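# Four arms move ball to other cup, reseat frame

## Task

Carry the ball into the cup on the opposite post, and return the frame to its proper spot resting on its supports. Both must stay that way on their own, without any robot holding them, and at the end every gripper must have released and every arm must be moved away.

## Robot and tools

Robots: four identical i2rt Big YAM arms named arm1, arm2, arm3 and arm4. Each has six joints, a two-finger gripper and a wrist camera. With joints 1 and 6 at zero and the hand level and pointing forward, the wrist camera rides on top of the hand looking toward the fingertips. Fully stretched, the hand reaches roughly 1.0 m from the joint 1 axis. Joints move at different speeds, so the hand can take a wide, curved path between two postures. Two room cameras, cam_high and cam_low, are fixed and not on any arm.

Frame: a single shared scene frame with its origin on the floor and +z up. The hand point lies midway between the fingertips; the hand z axis runs along the fingers, and the fingers open and close along its y axis. Each arm's foot has its own true placement, which is never printed.

execute_actions: argument actions is a list holding exactly one action, or empty. An empty list moves nothing and just returns robot state and images. The action is an object keyed by arm name (arm1 to arm4); each arm takes a joints object. joints holds absolute target values, named per joint, not offsets: joint1_rad -2.879 to 2.879 (rotates the whole arm about its foot; positive is counter-clockwise viewed from above; zero points along the foot's facing), joint2_rad 0 to 3.141 (shoulder; zero has the upper arm roughly level and pointing back, increasing lifts it up and then forward), joint3_rad 0 to 3.019 (elbow; zero is folded, increasing opens), joint4_rad -1.692 to 1.57 (hand pitch; positive tips fingers up), joint5_rad -1.57 to 1.57 (hand side swing; positive toward the arm's right), joint6_rad -2.094 to 2.094 (hand roll; positive is clockwise seen from behind the hand), all in radians, and gripper_m 0 to 0.093, the fingertip gap in metres. Done tolerances are ±0.045, ±0.14, ±0.09, ±0.055, ±0.03, ±0.035 rad and ±0.003 m. Any subset of arms and joints may be given; all listed motions start at once and may end at different moments. An omitted joint or arm may still be driving toward a previous target. An unknown key or out-of-range number rejects the whole call and nothing moves. Optional cameras: list of camera names (the wrist ones, cam_high, cam_low, or "all"); omitted, null or ["all"] gives every image, [] gives none. The pictures line lists the returned images in order.

wait: seconds from 0 to 10. Commands nothing new; returns the same state and images as an empty action.

zoom_image: camera (one of the six names) and region [x0, y0, x1, y1] in pixels of that camera's most recent full image, top-left is (0, 0), no larger than 504 by 504. Wrist images are 616x616 fisheye; room images are 896x504.

finished_scene: scene, the integer number of the current scene. Irreversible; the robots first hold the final command, then the result reports success and gives the next task. Replying with no tool call at all ends everything.

Result lines: joint_positions gives each joint's current value. joint_status tells how each commanded motion of the last accepted action ended: reached; off_target (resting short of target, possibly still pushing); contact_stop or time_out (target abandoned and position held, though a timed-out joint may keep a target within 0.375, 0.375, 0.113, 0.225, 0.075, 0.3 rad of where it stands for joints 1 to 6 and keeps pushing, moving on if freed); not_followed (a built-in self- and inter-arm collision check withheld the arm's joint targets, usually with a cause line; the gripper part still runs, and the withheld targets may be retried with later actions until replaced or the path clears). on_its_own lists what the robot is doing that the call did not command; its "held at" value is a target, not the position. Joint torques are listed per arm joint in order, excluding the gripper; they are raw drive outputs, nonzero even in free air, offset, scaled and noisy, and friction can mask or fake a load. A MOTOR HOT line appears at 85 °C; at 100 °C an OVER-TEMPERATURE FAULT makes that arm and gripper go limp and fall until cooled, and affected keys show limit_stop_at_motor_heat, after which you should resend the target. Results with pictures list any camera whose calibration changed.

Cameras: calibration (K, distortion, T_world_to_cam in metres, pos_world) is given in OpenCV conventions; room cameras may be off by up to about 2.3 degrees and 9 mm, and wrist camera poses are derived from joint readings, so they carry extra error.

Cautions: the arms do not stop on contact and can push hard; pressing firmly between two robots fails the run, and a hard strike may too. The collision check ignores fingers, gripper housings and wrist cameras and can react too late. To relieve a joint that keeps pushing, command its reported position; a very small change may not move it. A joint holding a load sinks when released from its target. Holding loads heats motors, even while you are composing a reply, since the simulation keeps running and robots hold the last command meanwhile. Loose objects may occasionally get nudged. Never knock anything out of the work area or onto the floor. Avoid drops, slips, slams and forceful pushing. Arms act independently and do not wait for one another. Quicker robot motion is better when solving.

Each tool is called after "Request:" by a JSON object that holds its "op" and its "data", one argument or row to a line.

## Session

Request:
{"op": "execute_actions", "data": {
  "actions": []
}}

Scene clock: 0.00 s.
Joint torques (N m, as the arm reports them, + toward a larger angle): no reading
arm1.joint_positions: joint1_rad=+0.271 joint2_rad=+0.515 joint3_rad=+1.402 joint4_rad=-1.147 joint5_rad=+0.038 joint6_rad=+0.348 gripper_m=+0.094
arm1.joint_status: not commanded
arm1.hand: x=+1.2496 y=-0.0575 z=+1.3992 quat_wxyz=(-0.185, -0.794, +0.024, +0.578) (m; scene frame)
arm2.joint_positions: joint1_rad=-0.100 joint2_rad=+0.533 joint3_rad=+1.452 joint4_rad=-1.482 joint5_rad=-0.227 joint6_rad=-0.328 gripper_m=+0.095
arm2.joint_status: not commanded
arm2.hand: x=-0.6212 y=+1.1294 z=+1.3722 quat_wxyz=(-0.426, -0.288, -0.820, +0.252) (m; scene frame)
arm3.joint_positions: joint1_rad=+0.210 joint2_rad=+0.489 joint3_rad=+1.435 joint4_rad=-1.504 joint5_rad=+0.289 joint6_rad=-0.249 gripper_m=+0.094
arm3.joint_status: not commanded
arm3.hand: x=-0.6274 y=-1.1397 z=+1.3282 quat_wxyz=(-0.485, +0.524, -0.691, -0.112) (m; scene frame)
arm4.joint_positions: joint1_rad=+0.210 joint2_rad=+0.625 joint3_rad=+1.407 joint4_rad=-1.462 joint5_rad=-0.018 joint6_rad=-0.099 gripper_m=+0.095
arm4.joint_status: not commanded
arm4.hand: x=+0.6570 y=+1.0596 z=+1.3419 quat_wxyz=(-0.238, -0.708, -0.553, +0.368) (m; scene frame)
pictures: arm1_cam_wrist, arm2_cam_wrist, arm3_cam_wrist, arm4_cam_wrist, cam_high, cam_low
Images, in order (width x height): arm1_cam_wrist 616x616, arm2_cam_wrist 616x616, arm3_cam_wrist 616x616, arm4_cam_wrist 616x616, cam_high 896x504, cam_low 896x504.

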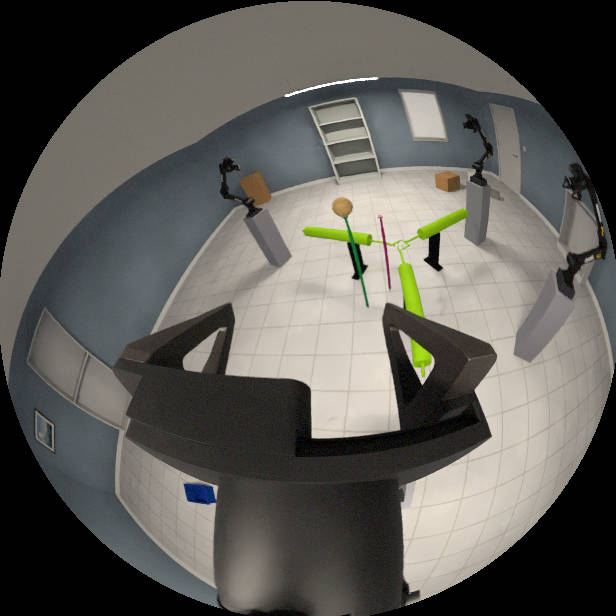

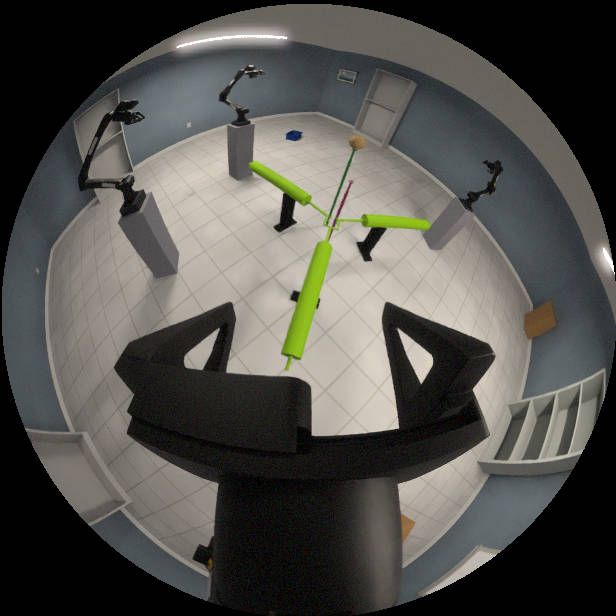

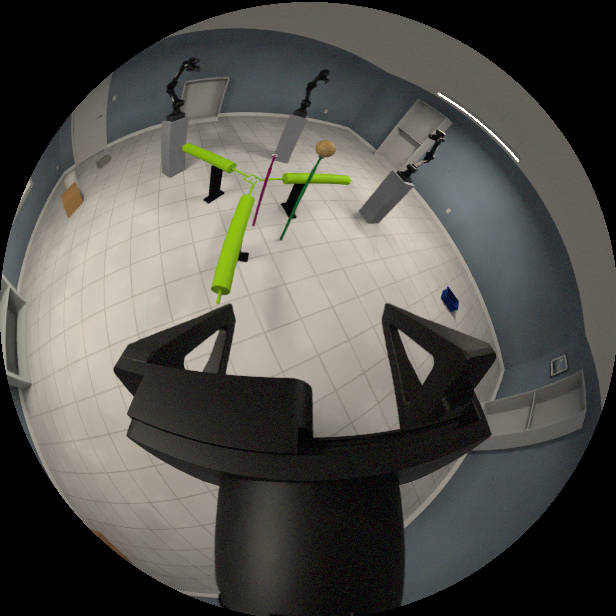

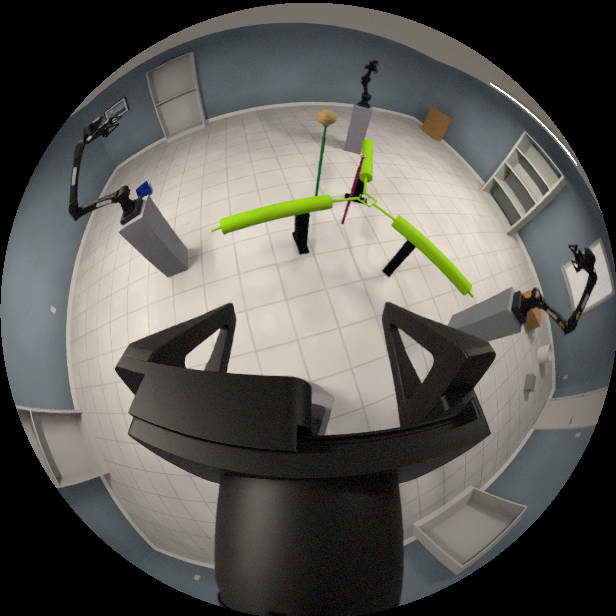

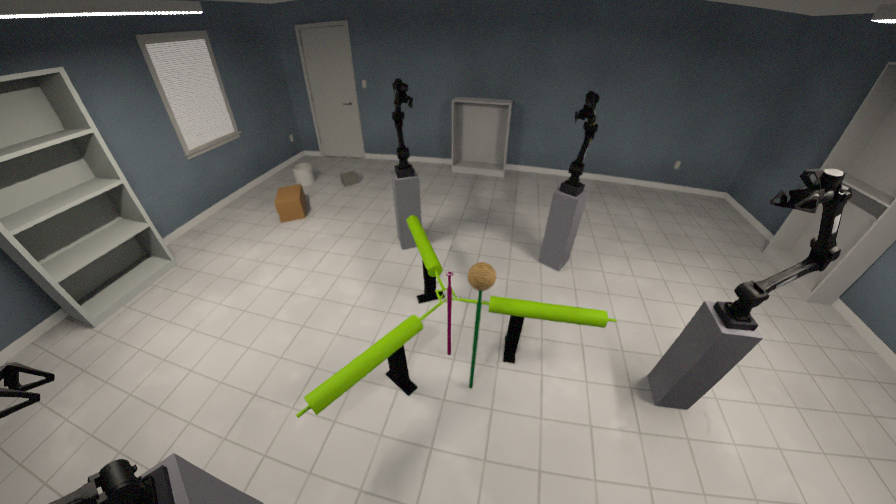

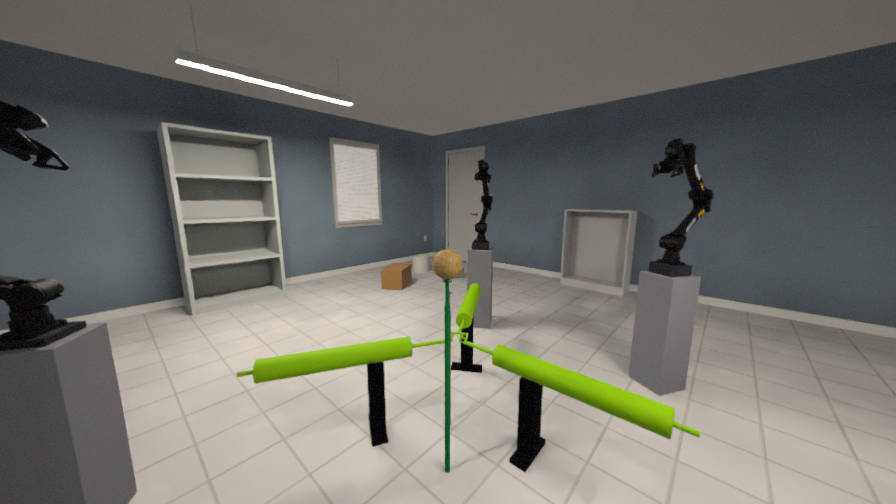

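Request:
{"op": "zoom_image", "data": {
  "camera": "cam_high",
  "region": [400, 250, 520, 340]
}}

Request:
{"op": "zoom_image", "data": {
  "camera": "cam_low",
  "region": [390, 240, 530, 380]
}}

Request:
{"op": "zoom_image", "data": {
  "camera": "arm4_cam_wrist",
  "region": [300, 100, 420, 230]
}}

Request:
{"op": "zoom_image", "data": {
  "camera": "arm1_cam_wrist",
  "region": [320, 190, 440, 280]
}}

Request:
{"op": "zoom_image", "data": {
  "camera": "cam_high",
  "region": [280, 200, 640, 440]
}}

Region (400, 250, 520, 340) of cam_high's 896x504 image, scaled by 4.200, with more detail than that image has; it fills the top 378 rows of this view, and the rest is white.

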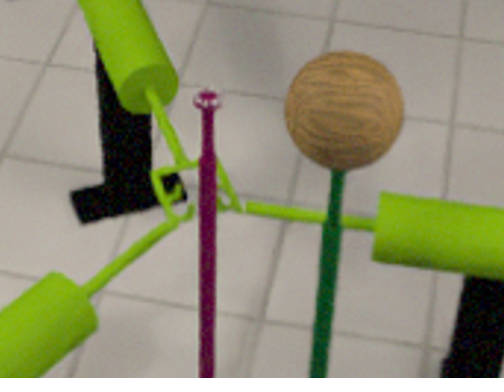

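Region (390, 240, 530, 380) of cam_low's 896x504 image, scaled by 3.600, with more detail than that image has.

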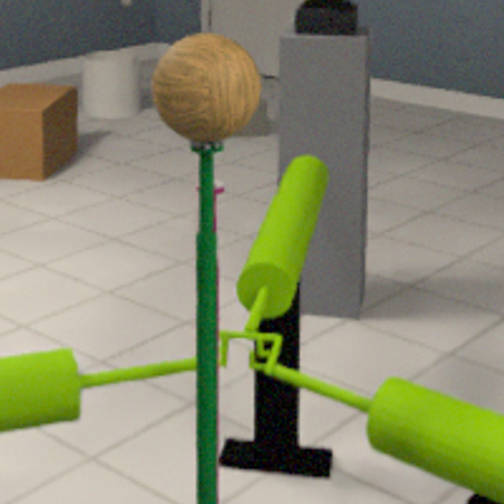

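Region (300, 100, 420, 230) of arm4_cam_wrist's 616x616 image, scaled by 3.877, with more detail than that image has; it fills the left 465 columns of this view, and the rest is white.

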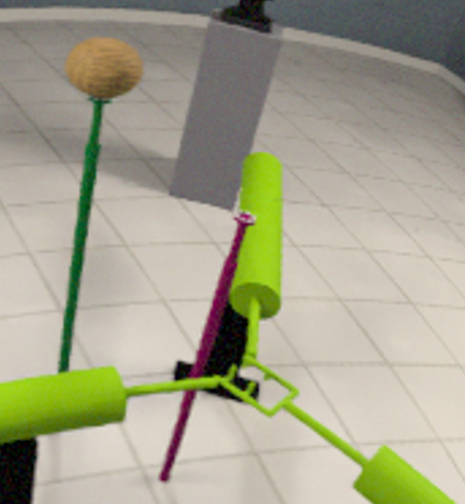

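Region (320, 190, 440, 280) of arm1_cam_wrist's 616x616 image, scaled by 4.200, with more detail than that image has; it fills the top 378 rows of this view, and the rest is white.

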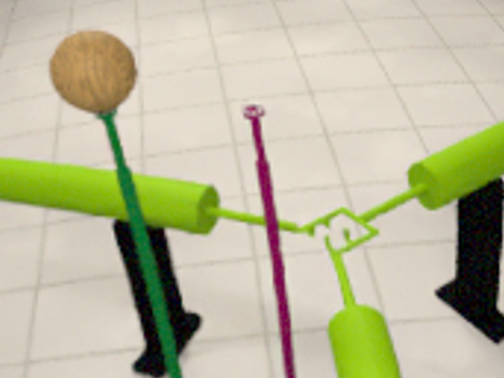

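Region (280, 200, 640, 440) of cam_high's 896x504 image, scaled by 1.400, with more detail than that image has.

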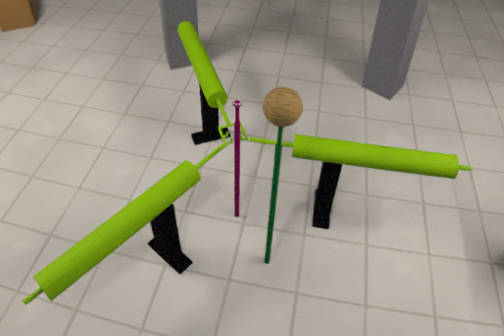

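Request:
{"op": "execute_actions", "data": {
  "actions": [
    {"arm1":{"joints":{"joint1_rad":0,"joint2_rad":1.2,"joint3_rad":1.0,"joint4_rad":-1.37,"joint5_rad":0,"joint6_rad":0}},"arm2":{"joints":{"joint1_rad":0,"joint2_rad":1.57,"joint3_rad":1.0,"joint4_rad":-1.0,"joint5_rad":0,"joint6_rad":0}},"arm3":{"joints":{"joint1_rad":0,"joint2_rad":1.57,"joint3_rad":1.57,"joint4_rad":-1.57,"joint5_rad":0,"joint6_rad":0}},"arm4":{"joints":{"joint1_rad":0,"joint2_rad":1.57,"joint3_rad":1.57,"joint4_rad":0,"joint5_rad":0,"joint6_rad":0}}}
  ],
  "cameras": ["cam_high"]
}}

Request:
{"op": "execute_actions", "data": {
  "actions": [
    {"arm1":{"joints":{"joint1_rad":-0.4}},"arm2":{"joints":{"joint1_rad":0.3}},"arm3":{"joints":{"joint1_rad":0.3}},"arm4":{"joints":{"joint4_rad":-0.8}}}
  ],
  "cameras": []
}}

Scene clock: 34.37 s.
Joint torques (N m, as the arm reports them, + toward a larger angle): arm1=[-0.22 -7.03  9.15 -0.05 -0.27 -0.15] | arm2=[ 1.21 -9.24  8.78  1.13  0.06  0.1 ] | arm3=[ -3.16 -13.23   8.78   0.11  -0.2    0.3 ] | arm4=[  0.2  -17.3   13.06   2.89   0.23   0.12]
arm1.joint_positions: joint1_rad=+0.002 joint2_rad=+1.196 joint3_rad=+0.980 joint4_rad=-1.356 joint5_rad=+0.002 joint6_rad=+0.008 gripper_m=+0.094
arm1.joint_status: all done
arm1.hand: x=+1.1300 y=-0.0154 z=+0.9692 quat_wxyz=(+0.001, -1.000, -0.022, -0.004) (m; scene frame)
arm2.joint_positions: joint1_rad=-0.012 joint2_rad=+1.558 joint3_rad=+0.986 joint4_rad=-1.020 joint5_rad=-0.005 joint6_rad=-0.013 gripper_m=+0.095
arm2.joint_status: all done
arm2.hand: x=-0.5240 y=+0.9099 z=+0.8768 quat_wxyz=(+0.004, -0.494, -0.869, -0.002) (m; scene frame)
arm3.joint_positions: joint1_rad=+0.013 joint2_rad=+1.569 joint3_rad=+1.547 joint4_rad=-1.562 joint5_rad=+0.002 joint6_rad=-0.017 gripper_m=+0.094
arm3.joint_status: all done
arm3.hand: x=-0.4767 y=-0.8607 z=+1.0332 quat_wxyz=(+0.004, +0.492, -0.870, +0.002) (m; scene frame)
arm4.joint_positions: joint1_rad=+0.003 joint2_rad=+1.567 joint3_rad=+1.555 joint4_rad=-0.026 joint5_rad=-0.003 joint6_rad=-0.010 gripper_m=+0.095
arm4.joint_status: all done
arm4.hand: x=+0.3482 y=+0.6570 z=+1.3243 quat_wxyz=(-0.336, -0.623, -0.349, +0.613) (m; scene frame)
pictures: cam_high
Images, in order (width x height): cam_high 896x504.

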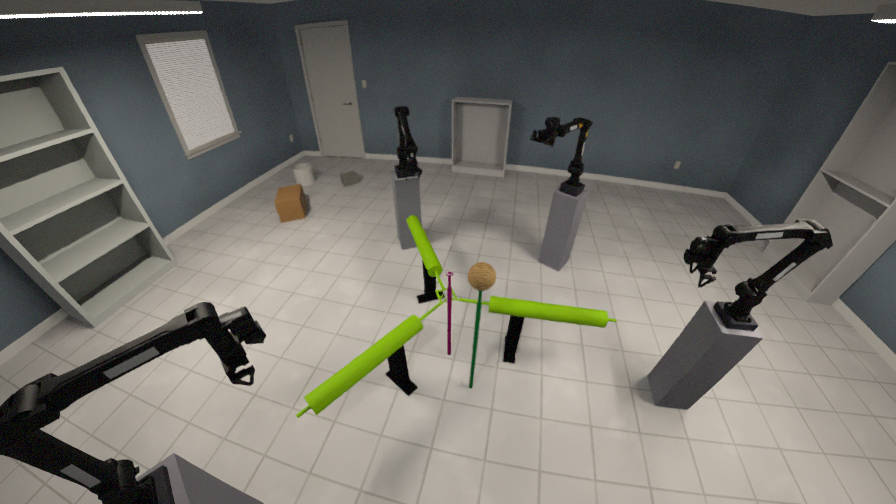

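Scene clock: 35.80 s.
Joint torques (N m, as the arm reports them, + toward a larger angle): arm1=[ 0.07 -7.03  9.16 -0.04 -0.23 -0.13] | arm2=[-0.21 -9.13  8.77  1.04 -0.04  0.1 ] | arm3=[ -3.14 -13.17   8.72   0.1   -0.02   0.28] | arm4=[  0.2  -16.9   12.77   1.04   0.23   0.12]
arm1.joint_positions: joint1_rad=-0.402 joint2_rad=+1.196 joint3_rad=+0.980 joint4_rad=-1.356 joint5_rad=+0.001 joint6_rad=+0.006 gripper_m=+0.094
arm1.joint_status: all done
arm1.hand: x=+1.1496 y=+0.1110 z=+0.9693 quat_wxyz=(+0.001, -0.984, +0.179, -0.004) (m; scene frame)
arm2.joint_positions: joint1_rad=+0.309 joint2_rad=+1.558 joint3_rad=+0.986 joint4_rad=-1.020 joint5_rad=-0.002 joint6_rad=-0.011 gripper_m=+0.095
arm2.joint_status: all done
arm2.hand: x=-0.4253 y=+0.9905 z=+0.8758 quat_wxyz=(+0.006, -0.350, -0.937, +0.002) (m; scene frame)
arm3.joint_positions: joint1_rad=+0.314 joint2_rad=+1.569 joint3_rad=+1.547 joint4_rad=-1.562 joint5_rad=-0.002 joint6_rad=-0.015 gripper_m=+0.094
arm3.joint_status: all done
arm3.hand: x=-0.6060 y=-0.8047 z=+1.0335 quat_wxyz=(+0.004, +0.617, -0.787, +0.001) (m; scene frame)
arm4.joint_positions: joint1_rad=+0.003 joint2_rad=+1.567 joint3_rad=+1.555 joint4_rad=-0.781 joint5_rad=-0.003 joint6_rad=-0.010 gripper_m=+0.095
arm4.joint_status: all done
arm4.hand: x=+0.3858 y=+0.7166 z=+1.1573 quat_wxyz=(-0.187, -0.805, -0.450, +0.339) (m; scene frame)
pictures: none
No camera images: the call's "cameras" was empty. Leave "cameras" out to get every camera's image.

Request:
{"op": "execute_actions", "data": {
  "actions": [
    {"arm1":{"joints":{"joint1_rad":-0.206,"joint2_rad":2.403,"joint3_rad":1.36,"joint4_rad":-0.516,"joint6_rad":-0.15}},"arm2":{"joints":{"joint1_rad":0.044,"joint2_rad":2.32,"joint3_rad":0.95,"joint4_rad":-0.188,"joint6_rad":0.074}},"arm3":{"joints":{"joint1_rad":0.226,"joint2_rad":2.364,"joint3_rad":1.43,"joint4_rad":-0.62,"joint6_rad":0.196}},"arm4":{"joints":{"joint4_rad":-0.5}}}
  ]
}}

Scene clock: 56.60 s.
Joint torques (N m, as the arm reports them, + toward a larger angle): arm1=[ -0.56 -20.35   5.11   0.99  -0.24  -0.15] | arm2=[  1.32 -12.82   2.06   1.17  -0.04   0.11] | arm3=[ -1.97 -20.04   5.28   0.92  -0.05   0.3 ] | arm4=[  0.14 -17.13  13.03   2.86   0.23   0.12]
arm1.joint_positions: joint1_rad=-0.199 joint2_rad=+2.410 joint3_rad=+1.345 joint4_rad=-0.532 joint5_rad=+0.001 joint6_rad=-0.143 gripper_m=+0.094
arm1.joint_status: all done
arm1.hand: x=+0.9304 y=+0.0797 z=+0.5408 quat_wxyz=(-0.001, -1.000, +0.004, -0.016) (m; scene frame)
arm2.joint_positions: joint1_rad=+0.032 joint2_rad=+2.315 joint3_rad=+0.946 joint4_rad=-0.209 joint5_rad=-0.002 joint6_rad=+0.061 gripper_m=+0.095
arm2.joint_status: all done
arm2.hand: x=-0.5077 y=+0.9125 z=+0.5622 quat_wxyz=(-0.002, -0.507, -0.862, +0.003) (m; scene frame)
arm3.joint_positions: joint1_rad=+0.225 joint2_rad=+2.369 joint3_rad=+1.413 joint4_rad=-0.630 joint5_rad=-0.001 joint6_rad=+0.179 gripper_m=+0.094
arm3.joint_status: all done
arm3.hand: x=-0.5359 y=-0.7307 z=+0.5668 quat_wxyz=(+0.005, +0.499, -0.866, +0.002) (m; scene frame)
arm4.joint_positions: joint1_rad=+0.003 joint2_rad=+1.567 joint3_rad=+1.555 joint4_rad=-0.529 joint5_rad=-0.003 joint6_rad=-0.010 gripper_m=+0.095
arm4.joint_status: all done
arm4.hand: x=+0.3659 y=+0.6849 z=+1.2065 quat_wxyz=(-0.241, -0.756, -0.423, +0.438) (m; scene frame)
pictures: arm1_cam_wrist, arm2_cam_wrist, arm3_cam_wrist, arm4_cam_wrist, cam_high, cam_low
camera_calibration (this result's frames):
arm1_cam_wrist: T_world_to_cam=[[0.00313963, 0.999646, 0.0264182, -0.102001], [0.787626, -0.0187496, 0.615868, -1.05901], [0.616145, 0.018874, -0.787406, -0.0278008], [0, 0, 0, 1]] pos_world=[0.85155, 0.0826338, 0.633012]
arm2_cam_wrist: T_world_to_cam=[[-0.874771, -0.484415, 0.0108646, -0.00794045], [-0.385172, 0.708809, 0.590958, -1.1744], [-0.29397, 0.512768, -0.806629, -0.0428053], [0, 0, 0, 1]] pos_world=[-0.471876, 0.850528, 0.659579]
arm3_cam_wrist: T_world_to_cam=[[0.862377, -0.506203, 0.00802097, 0.0853217], [-0.411629, -0.69186, 0.593204, -1.05425], [-0.294732, -0.514867, -0.805012, 0.0432676], [0, 0, 0, 1]] pos_world=[-0.494785, -0.663923, 0.659529]
arm4_cam_wrist: T_world_to_cam=[[-0.848509, 0.529165, -0.00411739, -0.0440979], [0.482097, 0.76978, -0.418356, -0.189682], [-0.21821, -0.356964, -0.908274, 1.54097], [0, 0, 0, 1]] pos_world=[0.390281, 0.719417, 1.32008]
Images, in order (width x height): arm1_cam_wrist 616x616, arm2_cam_wrist 616x616, arm3_cam_wrist 616x616, arm4_cam_wrist 616x616, cam_high 896x504, cam_low 896x504.

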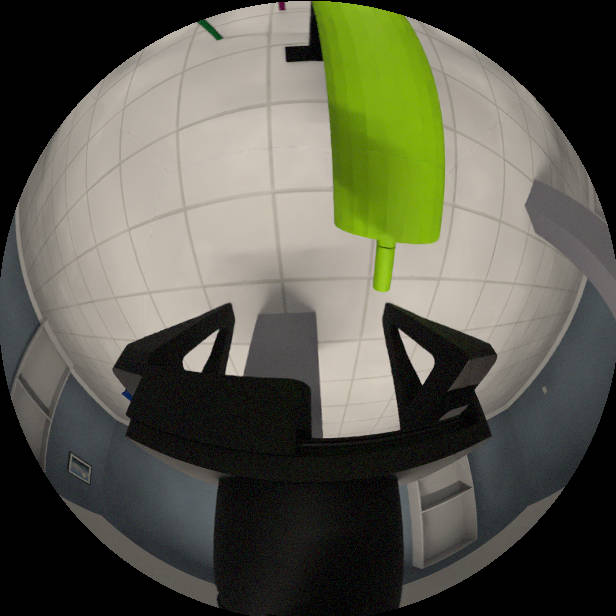

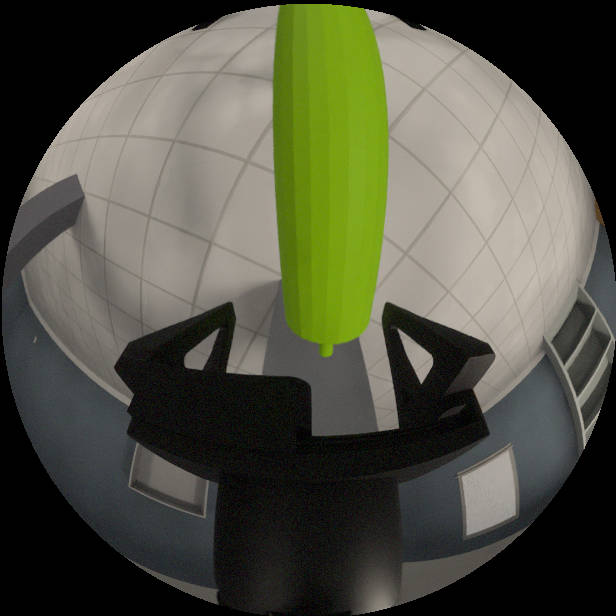

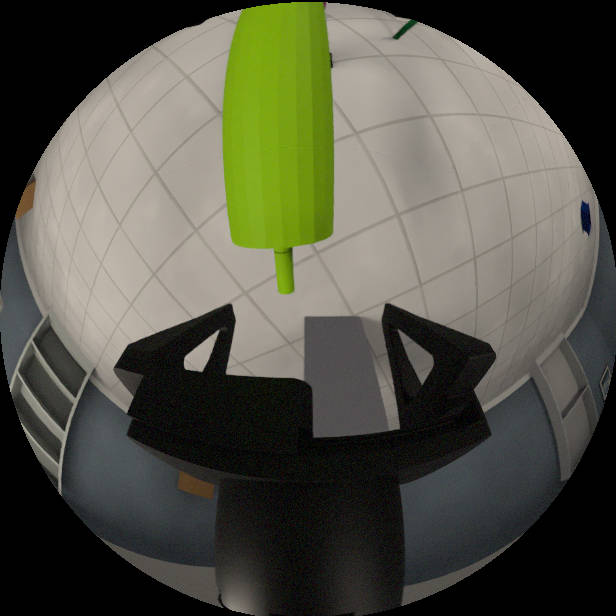

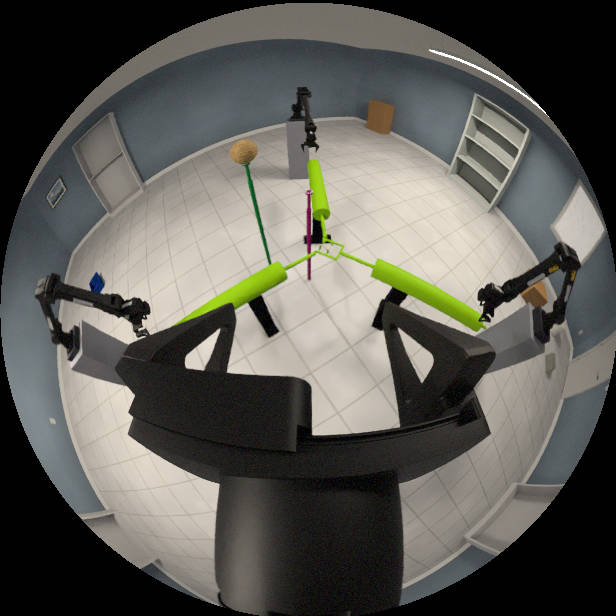

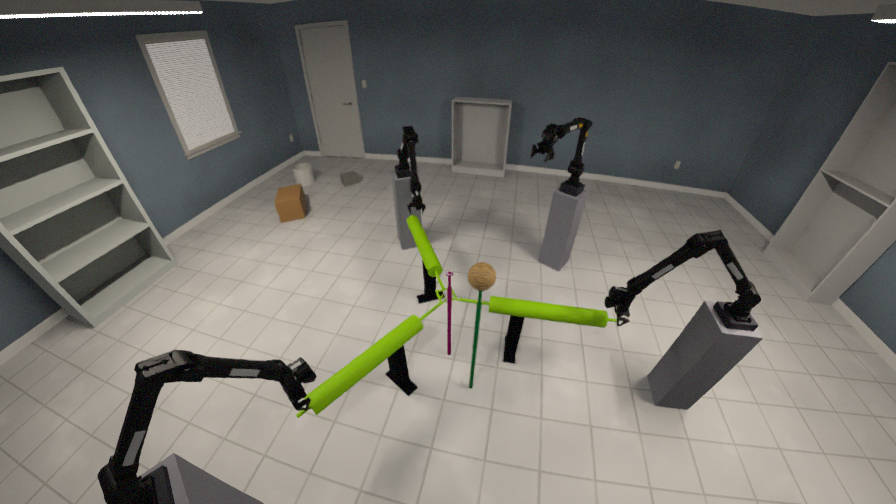

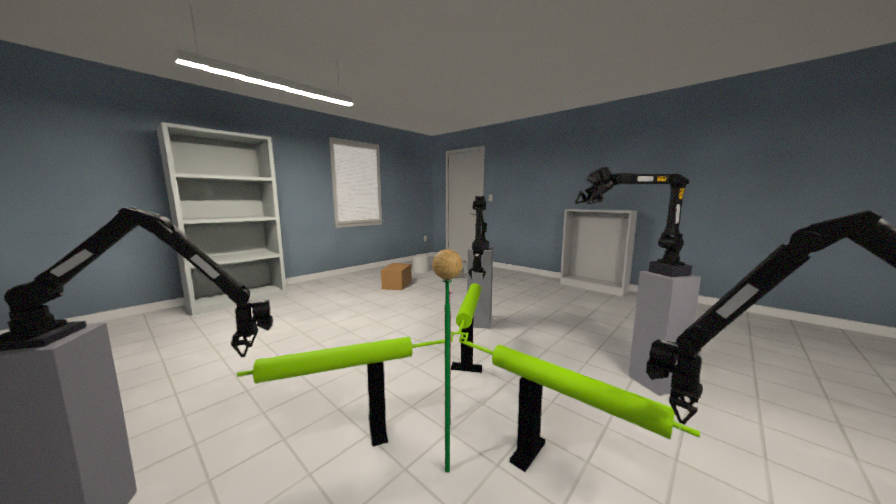

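Request:
{"op": "execute_actions", "data": {
  "actions": [
    {"arm1":{"joints":{"joint1_rad":-0.347,"joint2_rad":2.485,"joint3_rad":1.443,"joint4_rad":-0.48,"joint6_rad":-0.32}},"arm2":{"joints":{"joint1_rad":-0.028,"joint2_rad":2.30,"joint3_rad":0.655,"joint4_rad":0.083,"joint6_rad":-0.045}},"arm3":{"joints":{"joint1_rad":0.263,"joint2_rad":2.459,"joint3_rad":1.44,"joint4_rad":-0.536,"joint6_rad":0.21}}}
  ],
  "cameras": ["arm1_cam_wrist","arm2_cam_wrist","arm3_cam_wrist"]
}}

Scene clock: 73.70 s.
Joint torques (N m, as the arm reports them, + toward a larger angle): arm1=[ -0.11 -18.17   5.36   0.96  -0.25  -0.15] | arm2=[  0.09 -11.35  -0.59   1.07  -0.06  -0.1 ] | arm3=[ -1.54 -18.53   5.18   0.91  -0.04   0.3 ] | arm4=[  0.19 -17.17  13.02   2.88   0.23   0.13]
arm1.joint_positions: joint1_rad=-0.346 joint2_rad=+2.451 joint3_rad=+1.429 joint4_rad=-0.490 joint5_rad=+0.001 joint6_rad=-0.312 gripper_m=+0.094
arm1.joint_status: all done
arm1.hand: x=+0.9064 y=+0.1676 z=+0.5358 quat_wxyz=(+0.009, -1.000, -0.008, +0.024) (m; scene frame)
arm2.joint_positions: joint1_rad=-0.023 joint2_rad=+2.315 joint3_rad=+0.651 joint4_rad=+0.064 joint5_rad=-0.002 joint6_rad=-0.032 gripper_m=+0.095
arm2.joint_status: all done
arm2.hand: x=-0.5844 y=+1.0032 z=+0.5548 quat_wxyz=(+0.008, -0.490, -0.872, -0.002) (m; scene frame)
arm3.joint_positions: joint1_rad=+0.254 joint2_rad=+2.441 joint3_rad=+1.419 joint4_rad=-0.544 joint5_rad=-0.001 joint6_rad=+0.193 gripper_m=+0.094
arm3.joint_status: all done
arm3.hand: x=-0.5521 y=-0.7269 z=+0.5297 quat_wxyz=(-0.003, +0.506, -0.862, -0.004) (m; scene frame)
arm4.joint_positions: joint1_rad=+0.003 joint2_rad=+1.567 joint3_rad=+1.555 joint4_rad=-0.529 joint5_rad=-0.003 joint6_rad=-0.010 gripper_m=+0.095
arm4.joint_status: not commanded
arm4.hand: x=+0.3659 y=+0.6849 z=+1.2065 quat_wxyz=(-0.241, -0.756, -0.423, +0.438) (m; scene frame)
pictures: arm1_cam_wrist, arm2_cam_wrist, arm3_cam_wrist
camera_calibration (this result's frames):
arm1_cam_wrist: T_world_to_cam=[[-0.0173496, 0.998706, 0.0478129, -0.182306], [0.835568, -0.0117803, 0.549261, -1.04428], [0.549113, 0.0494804, -0.834282, 0.0621293], [0, 0, 0, 1]] pos_world=[0.835284, 0.166694, 0.63413]
arm2_cam_wrist: T_world_to_cam=[[-0.855412, -0.517852, 0.0100111, 0.0143831], [-0.40565, 0.681839, 0.608723, -1.25862], [-0.322055, 0.516648, -0.793319, -0.145505], [0, 0, 0, 1]] pos_world=[-0.545117, 0.940801, 0.650577]
arm3_cam_wrist: T_world_to_cam=[[0.870134, -0.492794, 0.0045208, 0.117454], [-0.404411, -0.708772, 0.578009, -1.03651], [-0.281635, -0.504773, -0.816018, 0.0309709], [0, 0, 0, 1]] pos_world=[-0.512653, -0.661134, 0.623852]
Images, in order (width x height): arm1_cam_wrist 616x616, arm2_cam_wrist 616x616, arm3_cam_wrist 616x616.

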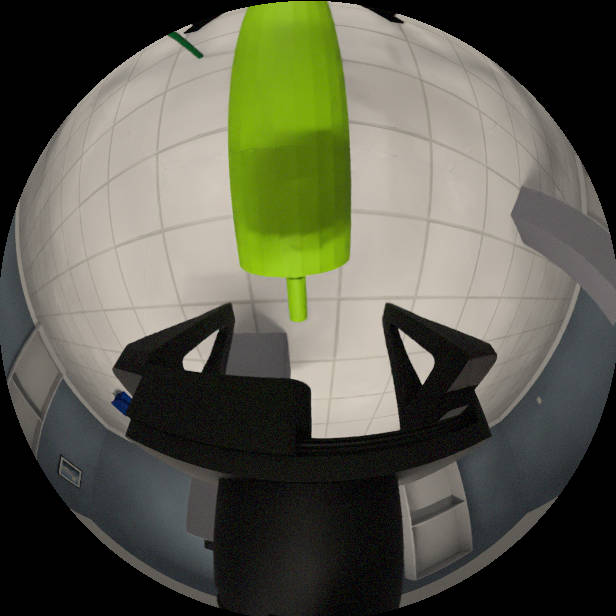

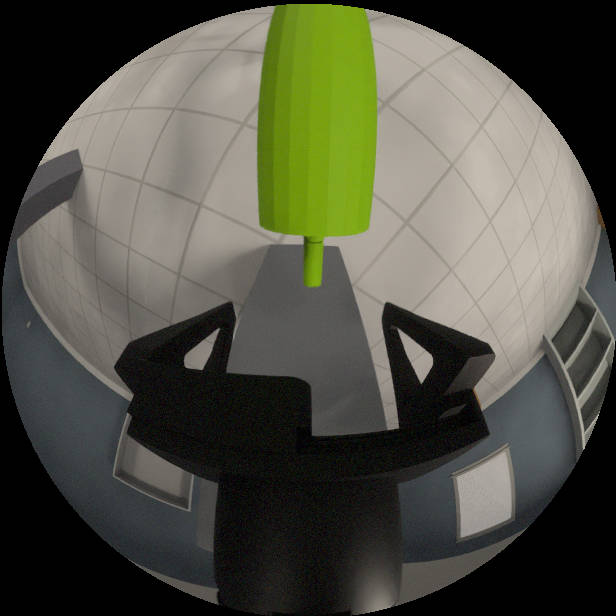

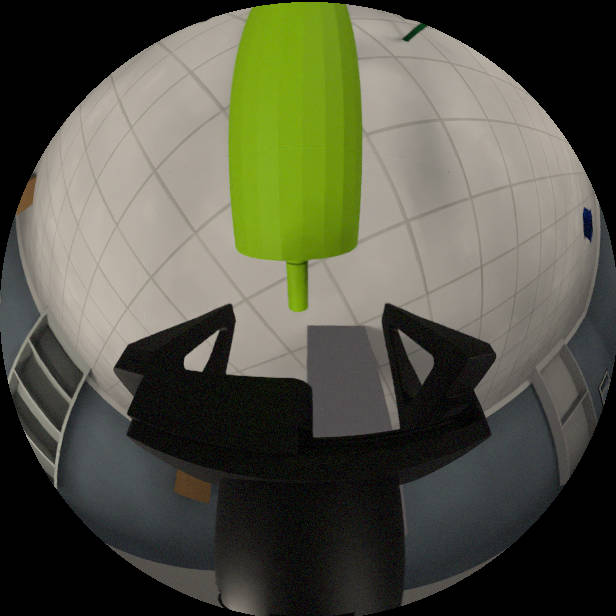

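Request:
{"op": "execute_actions", "data": {
  "actions": [
    {"arm1":{"joints":{"joint1_rad":-0.358,"joint2_rad":2.66,"joint3_rad":1.495,"joint4_rad":-0.39}},"arm2":{"joints":{"joint1_rad":-0.052,"joint2_rad":2.745,"joint3_rad":0.835,"joint4_rad":0.345,"joint6_rad":-0.065}},"arm3":{"joints":{"joint1_rad":0.28,"joint2_rad":2.64,"joint3_rad":1.505,"joint4_rad":-0.41,"joint6_rad":0.22}}}
  ],
  "cameras": ["arm1_cam_wrist","arm2_cam_wrist","arm3_cam_wrist","cam_low"]
}}

Scene clock: 91.90 s.
Joint torques (N m, as the arm reports them, + toward a larger angle): arm1=[ -1.03 -15.96   3.94   0.94   0.57  -0.16] | arm2=[-0.18 -1.49 -2.37  0.16 -0.08 -0.12] | arm3=[ -1.15 -15.21   3.88   1.45  -0.83   0.3 ] | arm4=[  0.2  -17.18  13.02   2.86   0.23   0.13]
arm1.joint_positions: joint1_rad=-0.344 joint2_rad=+2.593 joint3_rad=+1.494 joint4_rad=-0.399 joint5_rad=-0.018 joint6_rad=-0.311 gripper_m=+0.094
arm1.joint_status: all done
arm1.hand: x=+0.9044 y=+0.1642 z=+0.4722 quat_wxyz=(+0.002, -0.999, -0.008, +0.034) (m; scene frame)
arm2.joint_positions: joint1_rad=-0.041 joint2_rad=+2.585 joint3_rad=+0.848 joint4_rad=+0.365 joint5_rad=-0.001 joint6_rad=-0.052 gripper_m=+0.095
arm2.joint_status: joint2_rad time_out (moved +0.270 of +0.430); the others done
arm2.on_its_own: joint2_rad reads +2.585 and still pushes toward +2.745 since a time_out
arm2.hand: x=-0.5515 y=+0.9300 z=+0.4740 quat_wxyz=(-0.088, -0.487, -0.867, +0.058) (m; scene frame)
arm3.joint_positions: joint1_rad=+0.267 joint2_rad=+2.575 joint3_rad=+1.502 joint4_rad=-0.427 joint5_rad=+0.017 joint6_rad=+0.203 gripper_m=+0.094
arm3.joint_status: all done
arm3.hand: x=-0.5492 y=-0.7044 z=+0.4741 quat_wxyz=(-0.033, +0.507, -0.861, -0.019) (m; scene frame)
arm4.joint_positions: joint1_rad=+0.003 joint2_rad=+1.567 joint3_rad=+1.555 joint4_rad=-0.529 joint5_rad=-0.003 joint6_rad=-0.010 gripper_m=+0.095
arm4.joint_status: not commanded
arm4.hand: x=+0.3659 y=+0.6849 z=+1.2065 quat_wxyz=(-0.241, -0.756, -0.423, +0.438) (m; scene frame)
pictures: arm1_cam_wrist, arm2_cam_wrist, arm3_cam_wrist, cam_low
camera_calibration (this result's frames):
arm1_cam_wrist: T_world_to_cam=[[-0.0176861, 0.999249, 0.0344802, -0.169457], [0.846036, -0.00342138, 0.533115, -1.01102], [0.532832, 0.0386003, -0.84534, 0.0320348], [0, 0, 0, 1]] pos_world=[0.835293, 0.164635, 0.571913]
arm2_cam_wrist: T_world_to_cam=[[-0.856112, -0.516347, 0.0214126, -0.00182978], [-0.46259, 0.784138, 0.413688, -1.18024], [-0.230397, 0.344258, -0.910167, 0.105062], [0, 0, 0, 1]] pos_world=[-0.523326, 0.888354, 0.583911]
arm3_cam_wrist: T_world_to_cam=[[0.870779, -0.491598, 0.00864717, 0.125462], [-0.423565, -0.741107, 0.520916, -0.993543], [-0.249673, -0.457266, -0.853564, 0.0665676], [0, 0, 0, 1]] pos_world=[-0.513459, -0.644205, 0.573287]
Images, in order (width x height): arm1_cam_wrist 616x616, arm2_cam_wrist 616x616, arm3_cam_wrist 616x616, cam_low 896x504.

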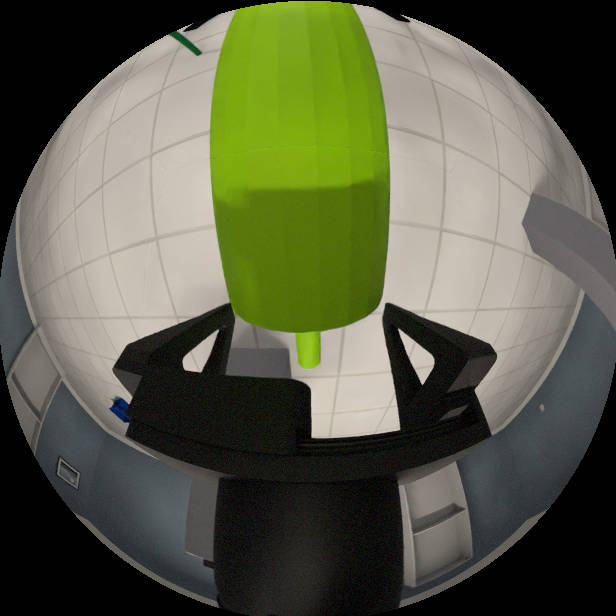

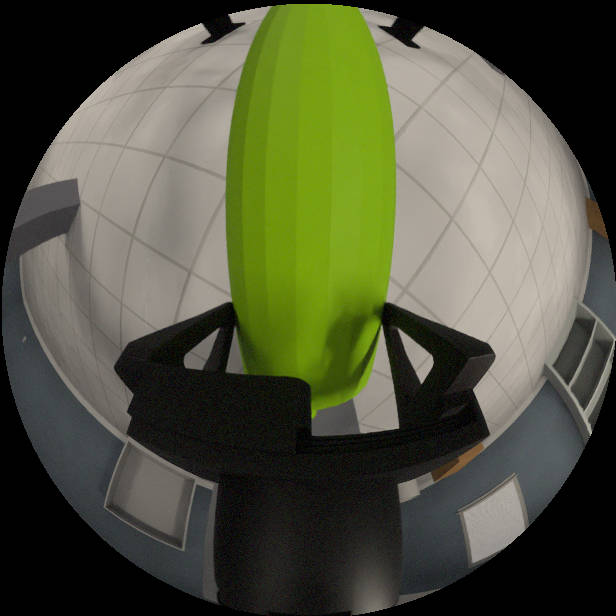

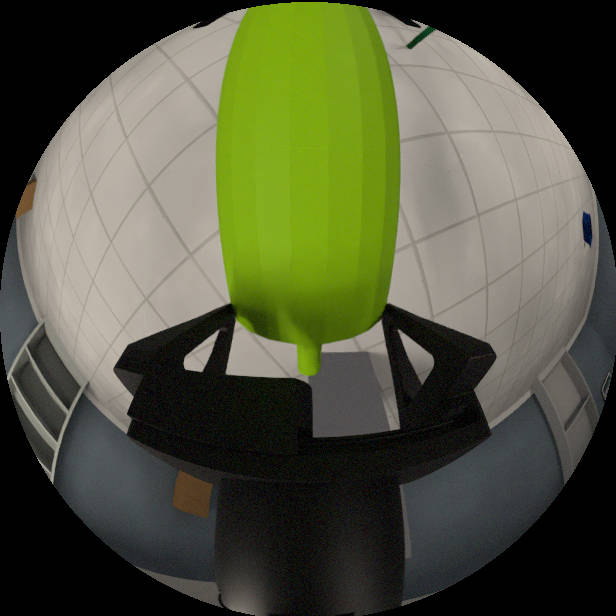

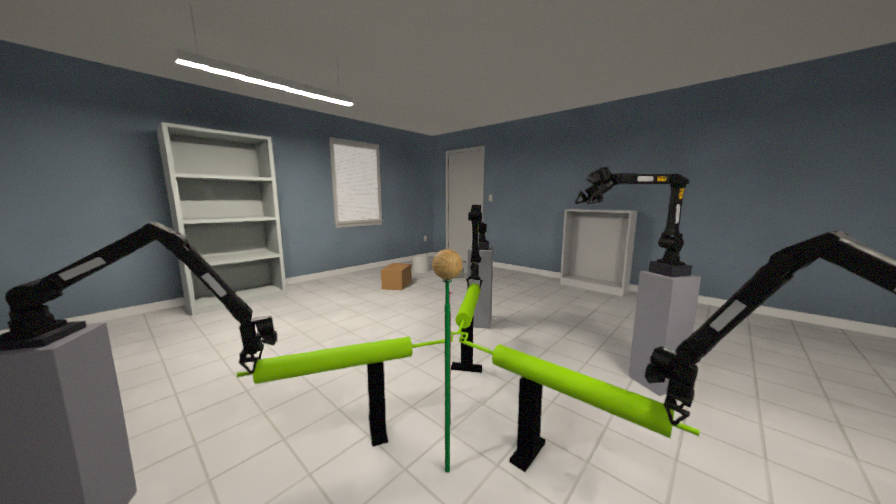

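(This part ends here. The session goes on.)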